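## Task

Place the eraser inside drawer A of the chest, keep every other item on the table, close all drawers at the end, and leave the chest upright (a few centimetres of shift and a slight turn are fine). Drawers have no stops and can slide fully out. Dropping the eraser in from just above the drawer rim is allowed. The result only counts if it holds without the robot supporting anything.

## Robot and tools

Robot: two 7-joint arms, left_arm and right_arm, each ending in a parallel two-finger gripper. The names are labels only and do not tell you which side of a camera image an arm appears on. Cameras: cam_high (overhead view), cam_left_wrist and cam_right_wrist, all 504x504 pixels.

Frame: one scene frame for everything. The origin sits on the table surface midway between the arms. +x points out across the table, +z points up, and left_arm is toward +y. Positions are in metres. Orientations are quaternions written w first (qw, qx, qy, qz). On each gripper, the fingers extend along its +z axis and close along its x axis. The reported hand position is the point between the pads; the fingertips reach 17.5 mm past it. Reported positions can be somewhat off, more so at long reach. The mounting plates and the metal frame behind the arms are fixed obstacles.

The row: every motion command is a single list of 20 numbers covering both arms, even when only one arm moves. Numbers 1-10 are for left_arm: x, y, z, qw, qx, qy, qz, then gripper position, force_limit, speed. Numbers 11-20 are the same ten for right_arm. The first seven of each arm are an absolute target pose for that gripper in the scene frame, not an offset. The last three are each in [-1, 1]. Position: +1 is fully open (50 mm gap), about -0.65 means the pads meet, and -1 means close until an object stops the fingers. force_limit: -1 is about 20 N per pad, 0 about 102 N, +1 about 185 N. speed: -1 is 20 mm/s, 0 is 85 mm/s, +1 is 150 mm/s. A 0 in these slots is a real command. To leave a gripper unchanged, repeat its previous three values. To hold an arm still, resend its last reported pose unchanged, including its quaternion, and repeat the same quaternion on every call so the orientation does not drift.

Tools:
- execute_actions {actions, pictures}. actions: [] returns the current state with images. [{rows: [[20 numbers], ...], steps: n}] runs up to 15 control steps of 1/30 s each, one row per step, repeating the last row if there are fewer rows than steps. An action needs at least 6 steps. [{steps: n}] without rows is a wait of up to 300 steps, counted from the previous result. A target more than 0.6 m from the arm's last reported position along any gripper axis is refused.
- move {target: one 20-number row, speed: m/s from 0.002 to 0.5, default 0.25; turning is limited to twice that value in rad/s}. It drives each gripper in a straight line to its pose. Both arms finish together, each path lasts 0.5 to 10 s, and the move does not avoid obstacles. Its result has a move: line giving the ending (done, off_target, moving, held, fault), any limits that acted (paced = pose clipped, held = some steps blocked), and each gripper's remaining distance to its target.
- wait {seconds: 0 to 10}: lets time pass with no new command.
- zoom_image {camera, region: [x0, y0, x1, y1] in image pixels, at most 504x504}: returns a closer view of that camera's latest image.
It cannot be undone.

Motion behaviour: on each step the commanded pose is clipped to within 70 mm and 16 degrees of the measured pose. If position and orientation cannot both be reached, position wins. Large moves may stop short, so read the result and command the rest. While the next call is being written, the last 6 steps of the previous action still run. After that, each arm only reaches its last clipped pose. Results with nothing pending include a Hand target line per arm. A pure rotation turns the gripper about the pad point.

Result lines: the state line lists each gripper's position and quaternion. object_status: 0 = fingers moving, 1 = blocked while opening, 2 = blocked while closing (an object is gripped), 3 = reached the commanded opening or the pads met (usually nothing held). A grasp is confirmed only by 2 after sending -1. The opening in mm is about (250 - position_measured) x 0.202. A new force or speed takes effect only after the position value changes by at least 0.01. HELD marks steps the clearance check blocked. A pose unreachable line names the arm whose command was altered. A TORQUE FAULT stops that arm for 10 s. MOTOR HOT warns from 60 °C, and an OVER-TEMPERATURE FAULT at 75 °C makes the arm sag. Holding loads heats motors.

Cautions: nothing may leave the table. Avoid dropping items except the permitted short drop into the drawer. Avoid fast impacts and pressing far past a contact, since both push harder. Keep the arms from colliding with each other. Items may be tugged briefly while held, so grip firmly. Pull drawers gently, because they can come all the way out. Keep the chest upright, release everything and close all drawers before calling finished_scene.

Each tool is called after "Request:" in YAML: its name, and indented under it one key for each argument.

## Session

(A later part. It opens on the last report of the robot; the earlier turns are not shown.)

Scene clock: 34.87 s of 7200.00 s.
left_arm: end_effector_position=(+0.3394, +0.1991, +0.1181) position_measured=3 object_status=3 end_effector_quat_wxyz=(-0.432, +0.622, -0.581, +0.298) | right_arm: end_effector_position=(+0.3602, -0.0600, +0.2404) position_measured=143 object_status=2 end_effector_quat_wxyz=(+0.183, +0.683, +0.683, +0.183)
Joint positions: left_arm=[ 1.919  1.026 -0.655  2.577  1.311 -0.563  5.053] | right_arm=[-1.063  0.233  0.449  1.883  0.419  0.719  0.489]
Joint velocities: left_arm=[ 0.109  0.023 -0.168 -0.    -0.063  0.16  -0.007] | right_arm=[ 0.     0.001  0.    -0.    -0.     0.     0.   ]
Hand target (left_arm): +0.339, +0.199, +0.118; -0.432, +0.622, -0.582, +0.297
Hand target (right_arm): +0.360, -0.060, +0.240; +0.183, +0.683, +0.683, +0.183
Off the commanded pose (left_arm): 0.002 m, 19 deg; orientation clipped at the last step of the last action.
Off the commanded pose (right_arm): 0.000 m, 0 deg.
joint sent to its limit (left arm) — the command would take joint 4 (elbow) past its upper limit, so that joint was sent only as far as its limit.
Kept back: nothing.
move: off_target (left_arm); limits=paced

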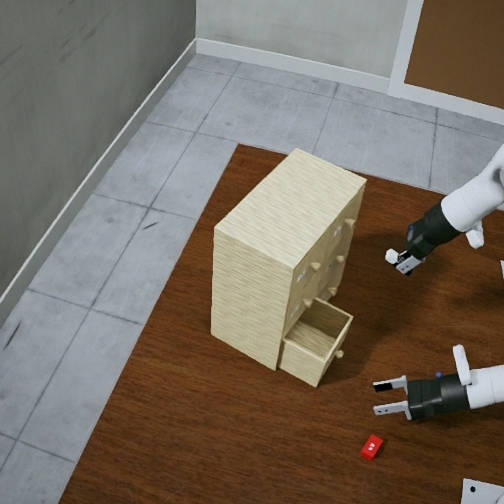

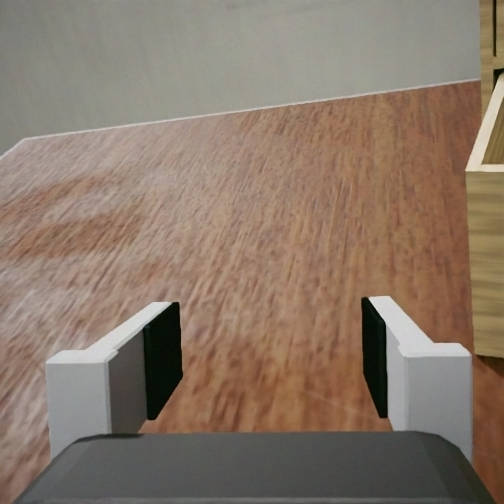

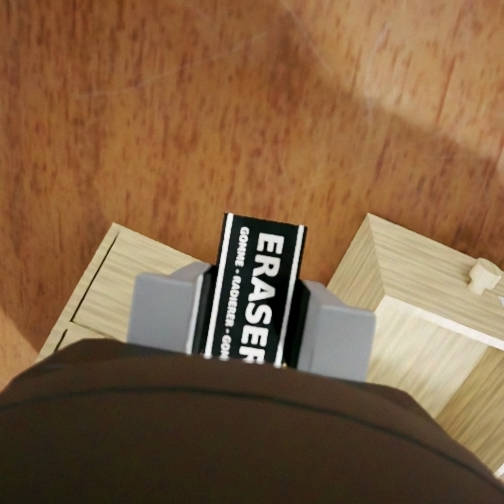

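Request:
move:
  target: [0.339,0.22,0.118,-0.432,0.622,-0.581,0.298,1,-0.4,0.3,0.46,0.066,0.19,0.183,0.683,0.683,0.183,-1,-0.5,0.5]
  speed: 0.15

Scene clock: 36.73 s of 7200.00 s.
left_arm: end_effector_position=(+0.3390, +0.2191, +0.1176) position_measured=3 object_status=3 end_effector_quat_wxyz=(-0.449, +0.630, -0.567, +0.282) | right_arm: end_effector_position=(+0.4601, +0.0661, +0.1908) position_measured=143 object_status=2 end_effector_quat_wxyz=(+0.183, +0.683, +0.683, +0.183)
Joint positions: left_arm=[ 2.03   1.129 -0.831  2.577  1.283 -0.372  5.083] | right_arm=[-0.922  0.638  0.365  1.423  0.239  0.762  0.597]
Joint velocities: left_arm=[ 0.061  0.05  -0.093  0.001 -0.076  0.096  0.064] | right_arm=[ 0.004  0.007 -0.    -0.005  0.     0.002  0.001]
Hand target (left_arm): +0.339, +0.219, +0.118; -0.449, +0.630, -0.567, +0.283
Hand target (right_arm): +0.460, +0.066, +0.190; +0.184, +0.683, +0.683, +0.183
Off the commanded pose (left_arm): 0.001 m, 3 deg.
Off the commanded pose (right_arm): 0.001 m, 0 deg.
joint sent to its limit (left arm) — the command would take joint 4 (elbow) past its upper limit, so that joint was sent only as far as its limit.
Kept back: nothing.
move: off_target (left_arm)

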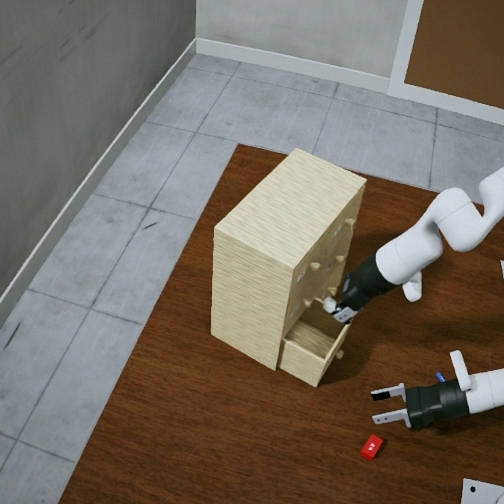

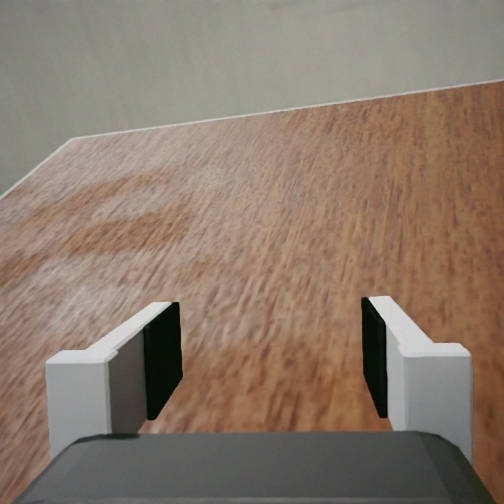

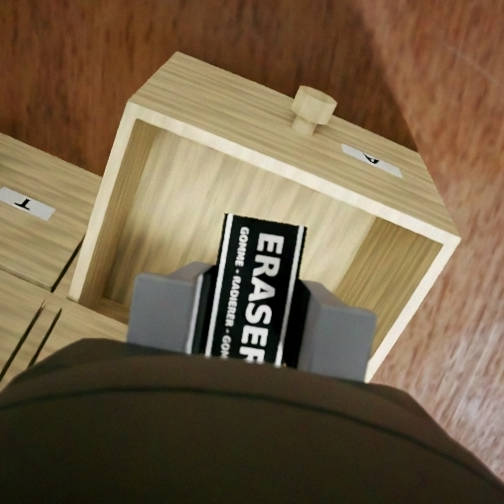

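Request:
move:
  target: [0.339,0.219,0.118,-0.449,0.63,-0.567,0.282,1,-0.4,0.3,0.495,0.068,0.14,0.183,0.683,0.683,0.183,-1,-0.5,0.5]
  speed: 0.06

Scene clock: 38.33 s of 7200.00 s.
left_arm: end_effector_position=(+0.3390, +0.2190, +0.1180) position_measured=3 object_status=3 end_effector_quat_wxyz=(-0.449, +0.630, -0.567, +0.282) | right_arm: end_effector_position=(+0.4950, +0.0682, +0.1403) position_measured=143 object_status=2 end_effector_quat_wxyz=(+0.183, +0.683, +0.683, +0.183)
Joint positions: left_arm=[ 2.037  1.133 -0.844  2.577  1.276 -0.36   5.085] | right_arm=[-0.853  0.751  0.345  1.385  0.22   0.674  0.617]
Joint velocities: left_arm=[ 0.001  0.001 -0.002 -0.    -0.001  0.002  0.001] | right_arm=[ 0.004  0.006  0.001 -0.002 -0.001 -0.001  0.001]
Hand target (left_arm): +0.339, +0.219, +0.118; -0.449, +0.630, -0.567, +0.282
Hand target (right_arm): +0.495, +0.068, +0.140; +0.183, +0.683, +0.683, +0.183
Off the commanded pose (left_arm): 0.000 m, 0 deg.
Off the commanded pose (right_arm): 0.000 m, 0 deg.
joint sent to its limit (left arm) — the command would take joint 4 (elbow) past its upper limit, so that joint was sent only as far as its limit.
Kept back: nothing.
move: done

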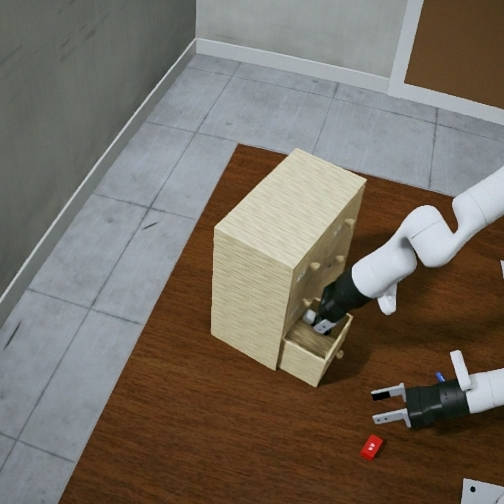

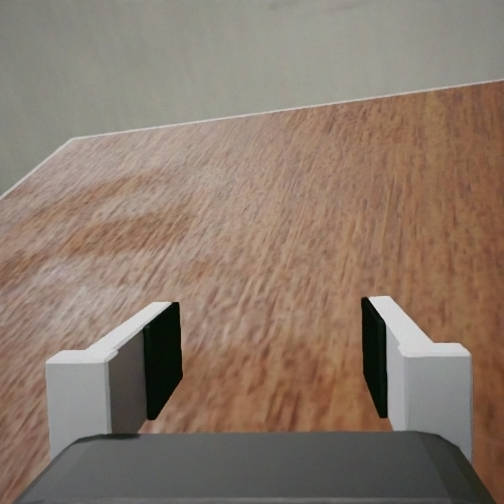

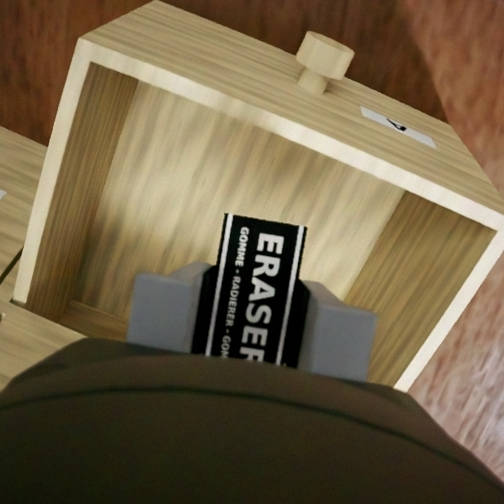

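Request:
move:
  target: [0.339,0.219,0.118,-0.449,0.63,-0.567,0.282,1,-0.4,0.3,0.495,0.068,0.125,0.183,0.683,0.683,0.183,-1,-0.5,0.5]
  speed: 0.05

Request:
move:
  target: [0.339,0.219,0.118,-0.449,0.63,-0.567,0.282,1,-0.4,0.3,0.495,0.068,0.125,0.183,0.683,0.683,0.183,0.4,-0.5,0]

Request:
move:
  target: [0.339,0.219,0.118,-0.449,0.63,-0.567,0.282,1,-0.4,0.3,0.44,0.03,0.22,0.183,0.683,0.683,0.183,0.4,-0.5,0]
  speed: 0.15

Scene clock: 39.33 s of 7200.00 s.
left_arm: end_effector_position=(+0.3390, +0.2190, +0.1180) position_measured=3 object_status=3 end_effector_quat_wxyz=(-0.449, +0.630, -0.567, +0.282) | right_arm: end_effector_position=(+0.4950, +0.0681, +0.1252) position_measured=143 object_status=2 end_effector_quat_wxyz=(+0.183, +0.683, +0.683, +0.183)
Joint positions: left_arm=[ 2.038  1.133 -0.845  2.577  1.276 -0.359  5.085] | right_arm=[-0.854  0.772  0.348  1.402  0.222  0.639  0.604]
Joint velocities: left_arm=[ 0.     0.    -0.001 -0.001 -0.001  0.001 -0.   ] | right_arm=[-0.001  0.003 -0.     0.002  0.    -0.004 -0.   ]
Hand target (left_arm): +0.339, +0.219, +0.118; -0.449, +0.630, -0.567, +0.282
Hand target (right_arm): +0.495, +0.068, +0.125; +0.183, +0.683, +0.683, +0.183
Off the commanded pose (left_arm): 0.000 m, 0 deg.
Off the commanded pose (right_arm): 0.000 m, 0 deg.
joint sent to its limit (left arm) — the command would take joint 4 (elbow) past its upper limit, so that joint was sent only as far as its limit.
Kept back: nothing.
move: done

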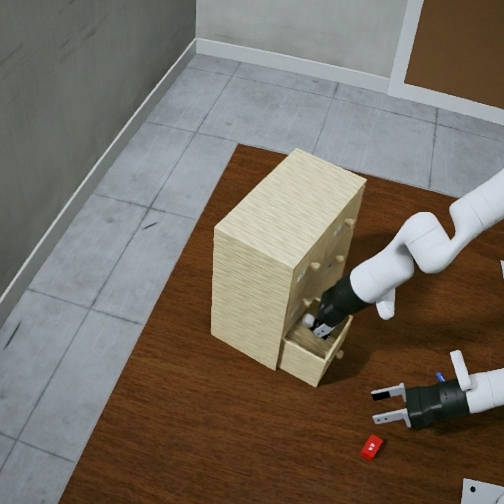

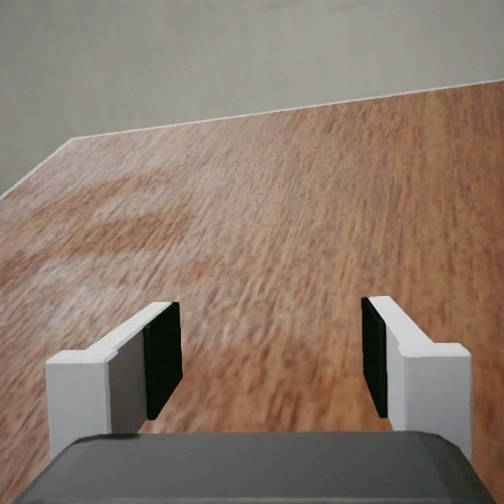

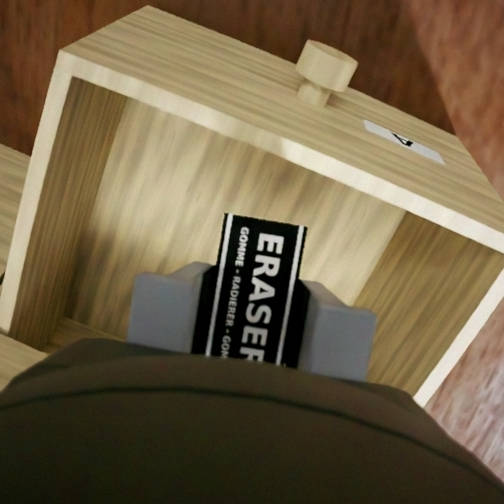

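Scene clock: 40.03 s of 7200.00 s.
left_arm: end_effector_position=(+0.3390, +0.2190, +0.1180) position_measured=3 object_status=3 end_effector_quat_wxyz=(-0.449, +0.630, -0.567, +0.282) | right_arm: end_effector_position=(+0.4950, +0.0680, +0.1250) position_measured=92 object_status=3 end_effector_quat_wxyz=(+0.183, +0.683, +0.683, +0.183)
Joint positions: left_arm=[ 2.038  1.133 -0.845  2.577  1.275 -0.358  5.086] | right_arm=[-0.855  0.772  0.348  1.402  0.222  0.639  0.604]
Joint velocities: left_arm=[ 0.001  0.    -0.001 -0.    -0.003  0.001 -0.   ] | right_arm=[ 0.     0.001  0.    -0.    -0.001 -0.    -0.001]
Hand target (left_arm): +0.339, +0.219, +0.118; -0.449, +0.630, -0.567, +0.282
Hand target (right_arm): +0.495, +0.068, +0.125; +0.183, +0.683, +0.683, +0.183
Off the commanded pose (left_arm): 0.000 m, 0 deg.
Off the commanded pose (right_arm): 0.000 m, 0 deg.
joint sent to its limit (left arm) — the command would take joint 4 (elbow) past its upper limit, so that joint was sent only as far as its limit.
Kept back: nothing.
move: done

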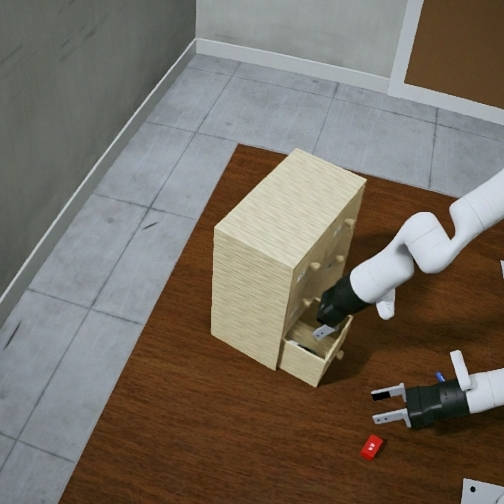

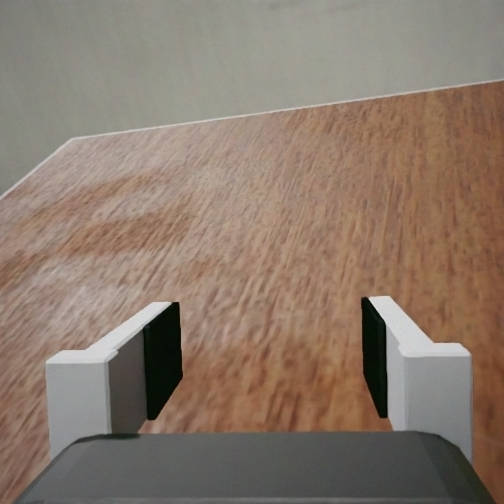

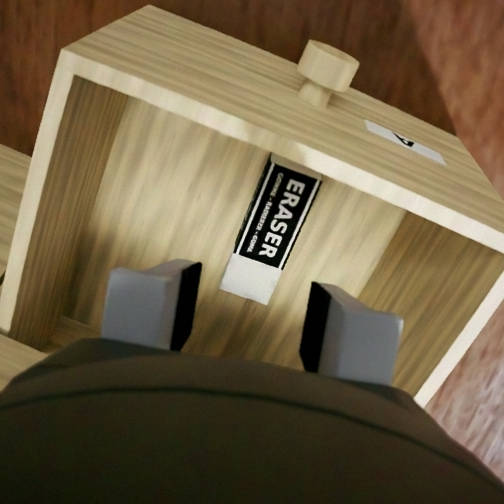

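Scene clock: 41.33 s of 7200.00 s.
left_arm: end_effector_position=(+0.3390, +0.2190, +0.1180) position_measured=3 object_status=3 end_effector_quat_wxyz=(-0.449, +0.630, -0.567, +0.282) | right_arm: end_effector_position=(+0.4399, +0.0297, +0.2197) position_measured=92 object_status=3 end_effector_quat_wxyz=(+0.183, +0.683, +0.683, +0.183)
Joint positions: left_arm=[ 2.039  1.134 -0.846  2.577  1.274 -0.358  5.086] | right_arm=[-0.936  0.521  0.382  1.528  0.263  0.768  0.61 ]
Joint velocities: left_arm=[ 0.     0.001 -0.001  0.    -0.001  0.002  0.001] | right_arm=[-0.002 -0.004 -0.     0.     0.001  0.001 -0.001]
Hand target (left_arm): +0.339, +0.219, +0.118; -0.449, +0.630, -0.567, +0.282
Hand target (right_arm): +0.440, +0.030, +0.220; +0.183, +0.683, +0.683, +0.183
Off the commanded pose (left_arm): 0.000 m, 0 deg.
Off the commanded pose (right_arm): 0.000 m, 0 deg.
joint sent to its limit (left arm) — the command would take joint 4 (elbow) past its upper limit, so that joint was sent only as far as its limit.
Kept back: nothing.
move: done

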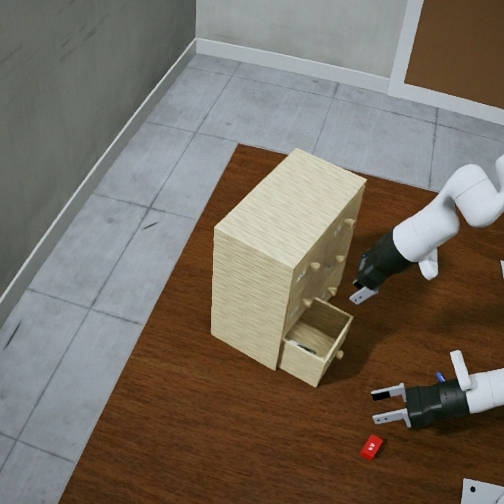

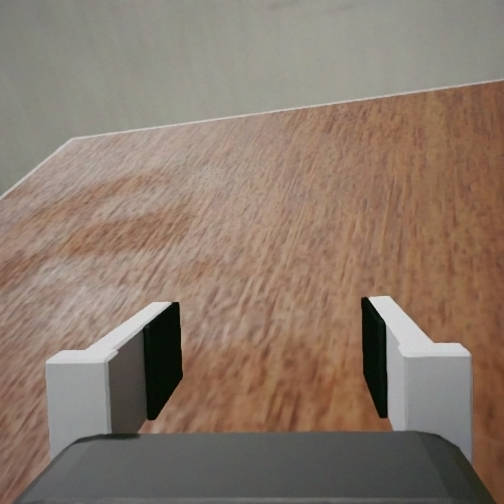

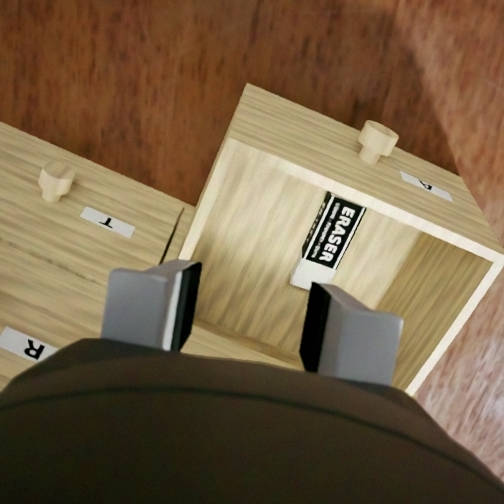

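Request:
move:
  target: [0.39,0.086,0.07,0.328,-0.564,0.655,-0.38,1,-0.4,0.3,0.3,-0.2,0.28,0.183,0.683,0.683,0.183,0.4,-0.5,0]
  speed: 0.2

Request:
move:
  target: [0.428,0.0784,0.0645,0.328,-0.564,0.655,-0.38,1,-0.4,0.3,0.3,-0.2,0.28,0.183,0.683,0.683,0.183,0.4,-0.5,0]
  speed: 0.08

Scene clock: 43.50 s of 7200.00 s.
left_arm: end_effector_position=(+0.3905, +0.0862, +0.0716) position_measured=3 object_status=3 end_effector_quat_wxyz=(+0.330, -0.564, +0.655, -0.381) | right_arm: end_effector_position=(+0.2997, -0.2000, +0.2790) position_measured=92 object_status=3 end_effector_quat_wxyz=(+0.183, +0.683, +0.683, +0.182)
Joint positions: left_arm=[ 1.692  1.131 -0.628  2.508  0.631 -0.833  5.516] | right_arm=[-1.011 -0.183  0.427  2.129  0.569  0.858  0.52 ]
Joint velocities: left_arm=[-0.003  0.001 -0.     0.    -0.003 -0.002 -0.   ] | right_arm=[ 0.    -0.011 -0.002  0.    -0.001  0.003 -0.001]
Hand target (left_arm): +0.391, +0.086, +0.072; +0.330, -0.564, +0.655, -0.381
Hand target (right_arm): +0.300, -0.200, +0.279; +0.182, +0.683, +0.683, +0.183
Off the commanded pose (left_arm): 0.002 m, 0 deg.
Off the commanded pose (right_arm): 0.001 m, 0 deg.
Kept back: nothing.
move: done

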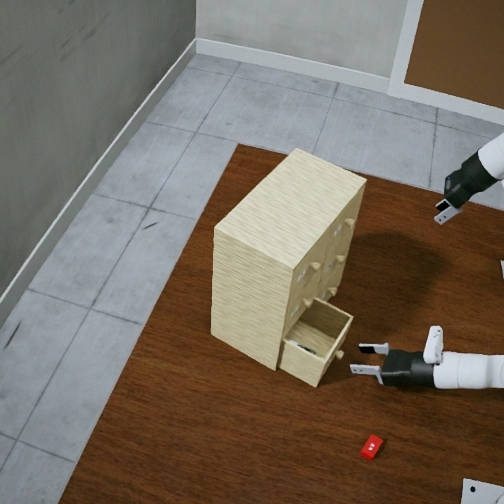

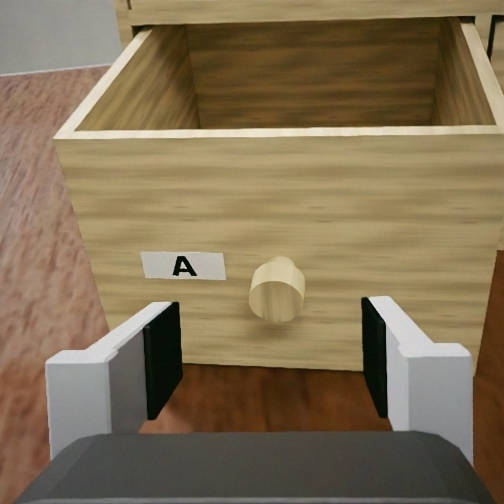

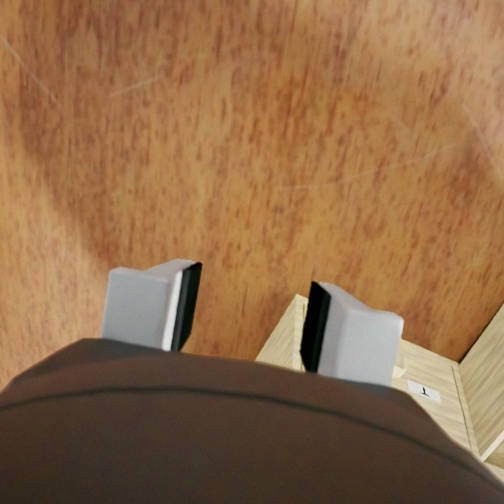

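Scene clock: 44.37 s of 7200.00 s.
left_arm: end_effector_position=(+0.4279, +0.0781, +0.0648) position_measured=3 object_status=3 end_effector_quat_wxyz=(+0.328, -0.564, +0.655, -0.380) | right_arm: end_effector_position=(+0.3000, -0.2000, +0.2800) position_measured=92 object_status=3 end_effector_quat_wxyz=(+0.183, +0.683, +0.683, +0.183)
Joint positions: left_arm=[ 1.582  1.139 -0.651  2.443  0.537 -0.841  5.503] | right_arm=[-1.011 -0.185  0.426  2.127  0.57   0.86   0.52 ]
Joint velocities: left_arm=[-0.008  0.001 -0.002 -0.002 -0.004  0.     0.002] | right_arm=[-0.    -0.    -0.001  0.    -0.001 -0.     0.001]
Hand target (left_arm): +0.428, +0.078, +0.065; +0.328, -0.564, +0.655, -0.380
Hand target (right_arm): +0.300, -0.200, +0.280; +0.183, +0.683, +0.683, +0.183
Off the commanded pose (left_arm): 0.000 m, 0 deg.
Off the commanded pose (right_arm): 0.000 m, 0 deg.
Kept back: nothing.
move: done

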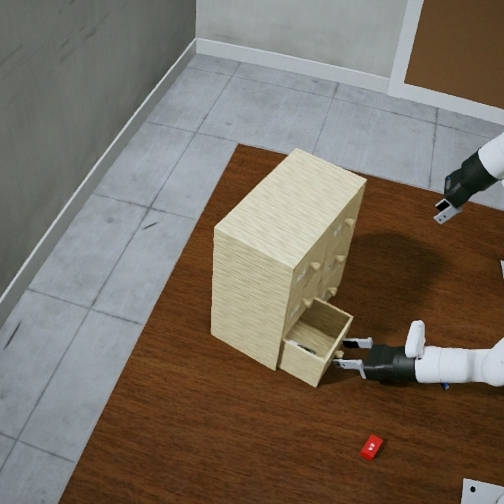

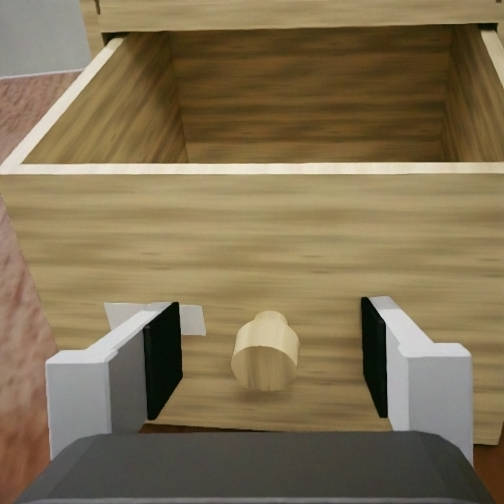

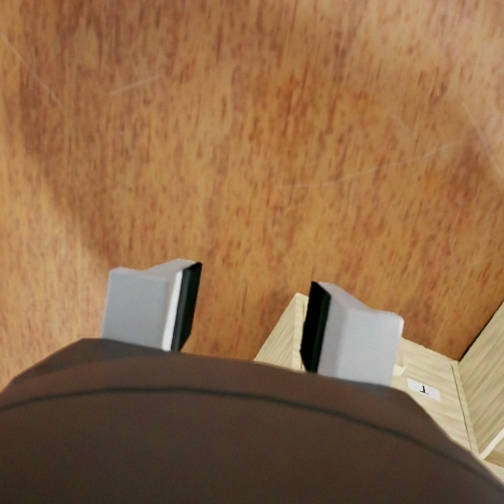

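Request:
move:
  target: [0.5255,0.058,0.0645,0.328,-0.564,0.655,-0.38,1,-0.4,0.3,0.3,-0.2,0.28,0.183,0.683,0.683,0.183,0.4,-0.5,0]
  speed: 0.06

Request:
move:
  target: [0.45,0.074,0.075,0.328,-0.564,0.655,-0.38,1,-0.4,0.3,0.3,-0.2,0.28,0.183,0.683,0.683,0.183,0.4,-0.5,0]
  speed: 0.15

Scene clock: 47.40 s of 7200.00 s.
left_arm: end_effector_position=(+0.5238, +0.0586, +0.0640) position_measured=3 object_status=3 end_effector_quat_wxyz=(+0.328, -0.564, +0.656, -0.379) | right_arm: end_effector_position=(+0.3000, -0.2000, +0.2800) position_measured=92 object_status=3 end_effector_quat_wxyz=(+0.183, +0.683, +0.683, +0.183)
Joint positions: left_arm=[ 1.369  1.119 -0.708  2.238  0.363 -0.753  5.435] | right_arm=[-1.011 -0.185  0.426  2.127  0.57   0.86   0.52 ]
Joint velocities: left_arm=[-0.002 -0.    -0.001 -0.    -0.003  0.005  0.001] | right_arm=[-0.    -0.    -0.     0.     0.001  0.     0.   ]
Hand target (left_arm): +0.526, +0.058, +0.065; +0.328, -0.564, +0.655, -0.380
Hand target (right_arm): +0.300, -0.200, +0.280; +0.183, +0.683, +0.683, +0.183
Off the commanded pose (left_arm): 0.002 m, 0 deg.
Off the commanded pose (right_arm): 0.000 m, 0 deg.
Kept back: nothing.
move: done

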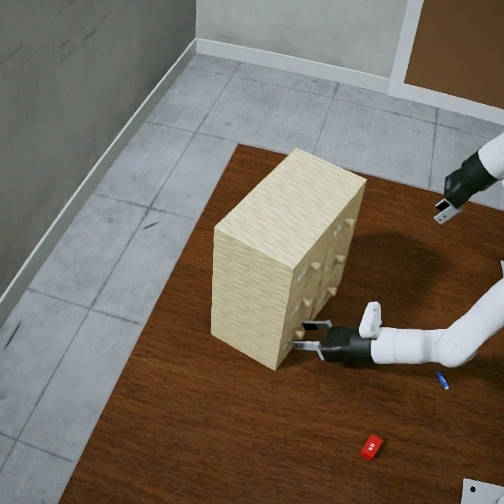

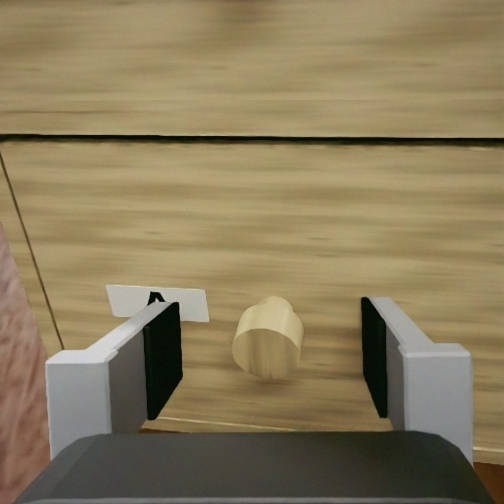

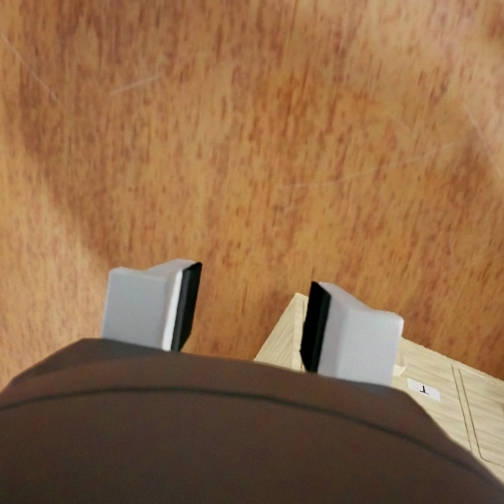

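Scene clock: 48.40 s of 7200.00 s.
left_arm: end_effector_position=(+0.4500, +0.0743, +0.0745) position_measured=3 object_status=3 end_effector_quat_wxyz=(+0.328, -0.565, +0.655, -0.380) | right_arm: end_effector_position=(+0.3000, -0.2000, +0.2800) position_measured=92 object_status=3 end_effector_quat_wxyz=(+0.183, +0.683, +0.683, +0.183)
Joint positions: left_arm=[ 1.533  1.1   -0.684  2.41   0.48  -0.813  5.47 ] | right_arm=[-1.011 -0.185  0.426  2.127  0.57   0.86   0.52 ]
Joint velocities: left_arm=[ 0.007 -0.002  0.001  0.     0.003 -0.001 -0.001] | right_arm=[-0.     0.    -0.     0.    -0.001  0.     0.001]
Hand target (left_arm): +0.450, +0.074, +0.075; +0.328, -0.564, +0.655, -0.380
Hand target (right_arm): +0.300, -0.200, +0.280; +0.183, +0.683, +0.683, +0.183
Off the commanded pose (left_arm): 0.001 m, 0 deg.
Off the commanded pose (right_arm): 0.000 m, 0 deg.
Kept back: nothing.
move: done

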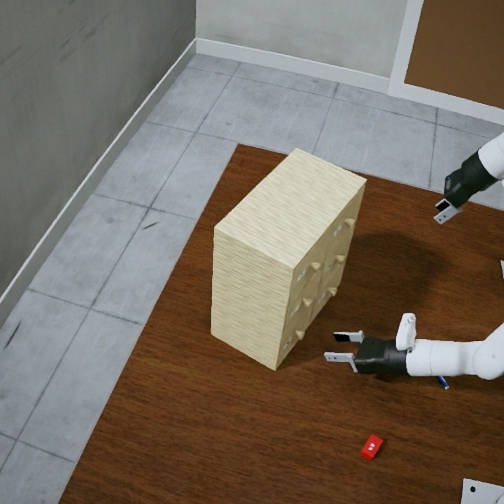

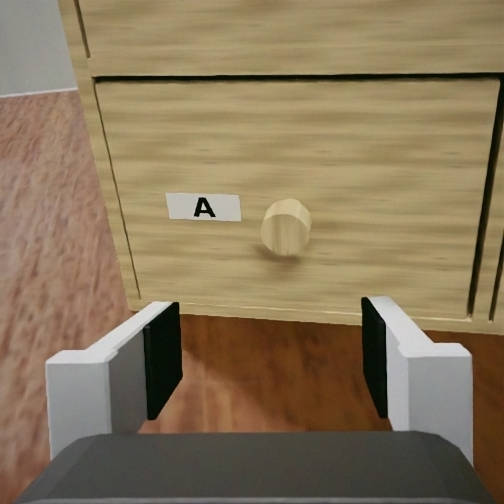

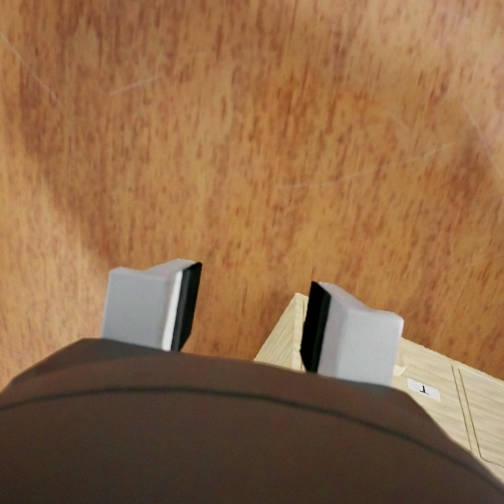

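Request:
finished_scene:
  scene: 2

The scene is finished: the task was done.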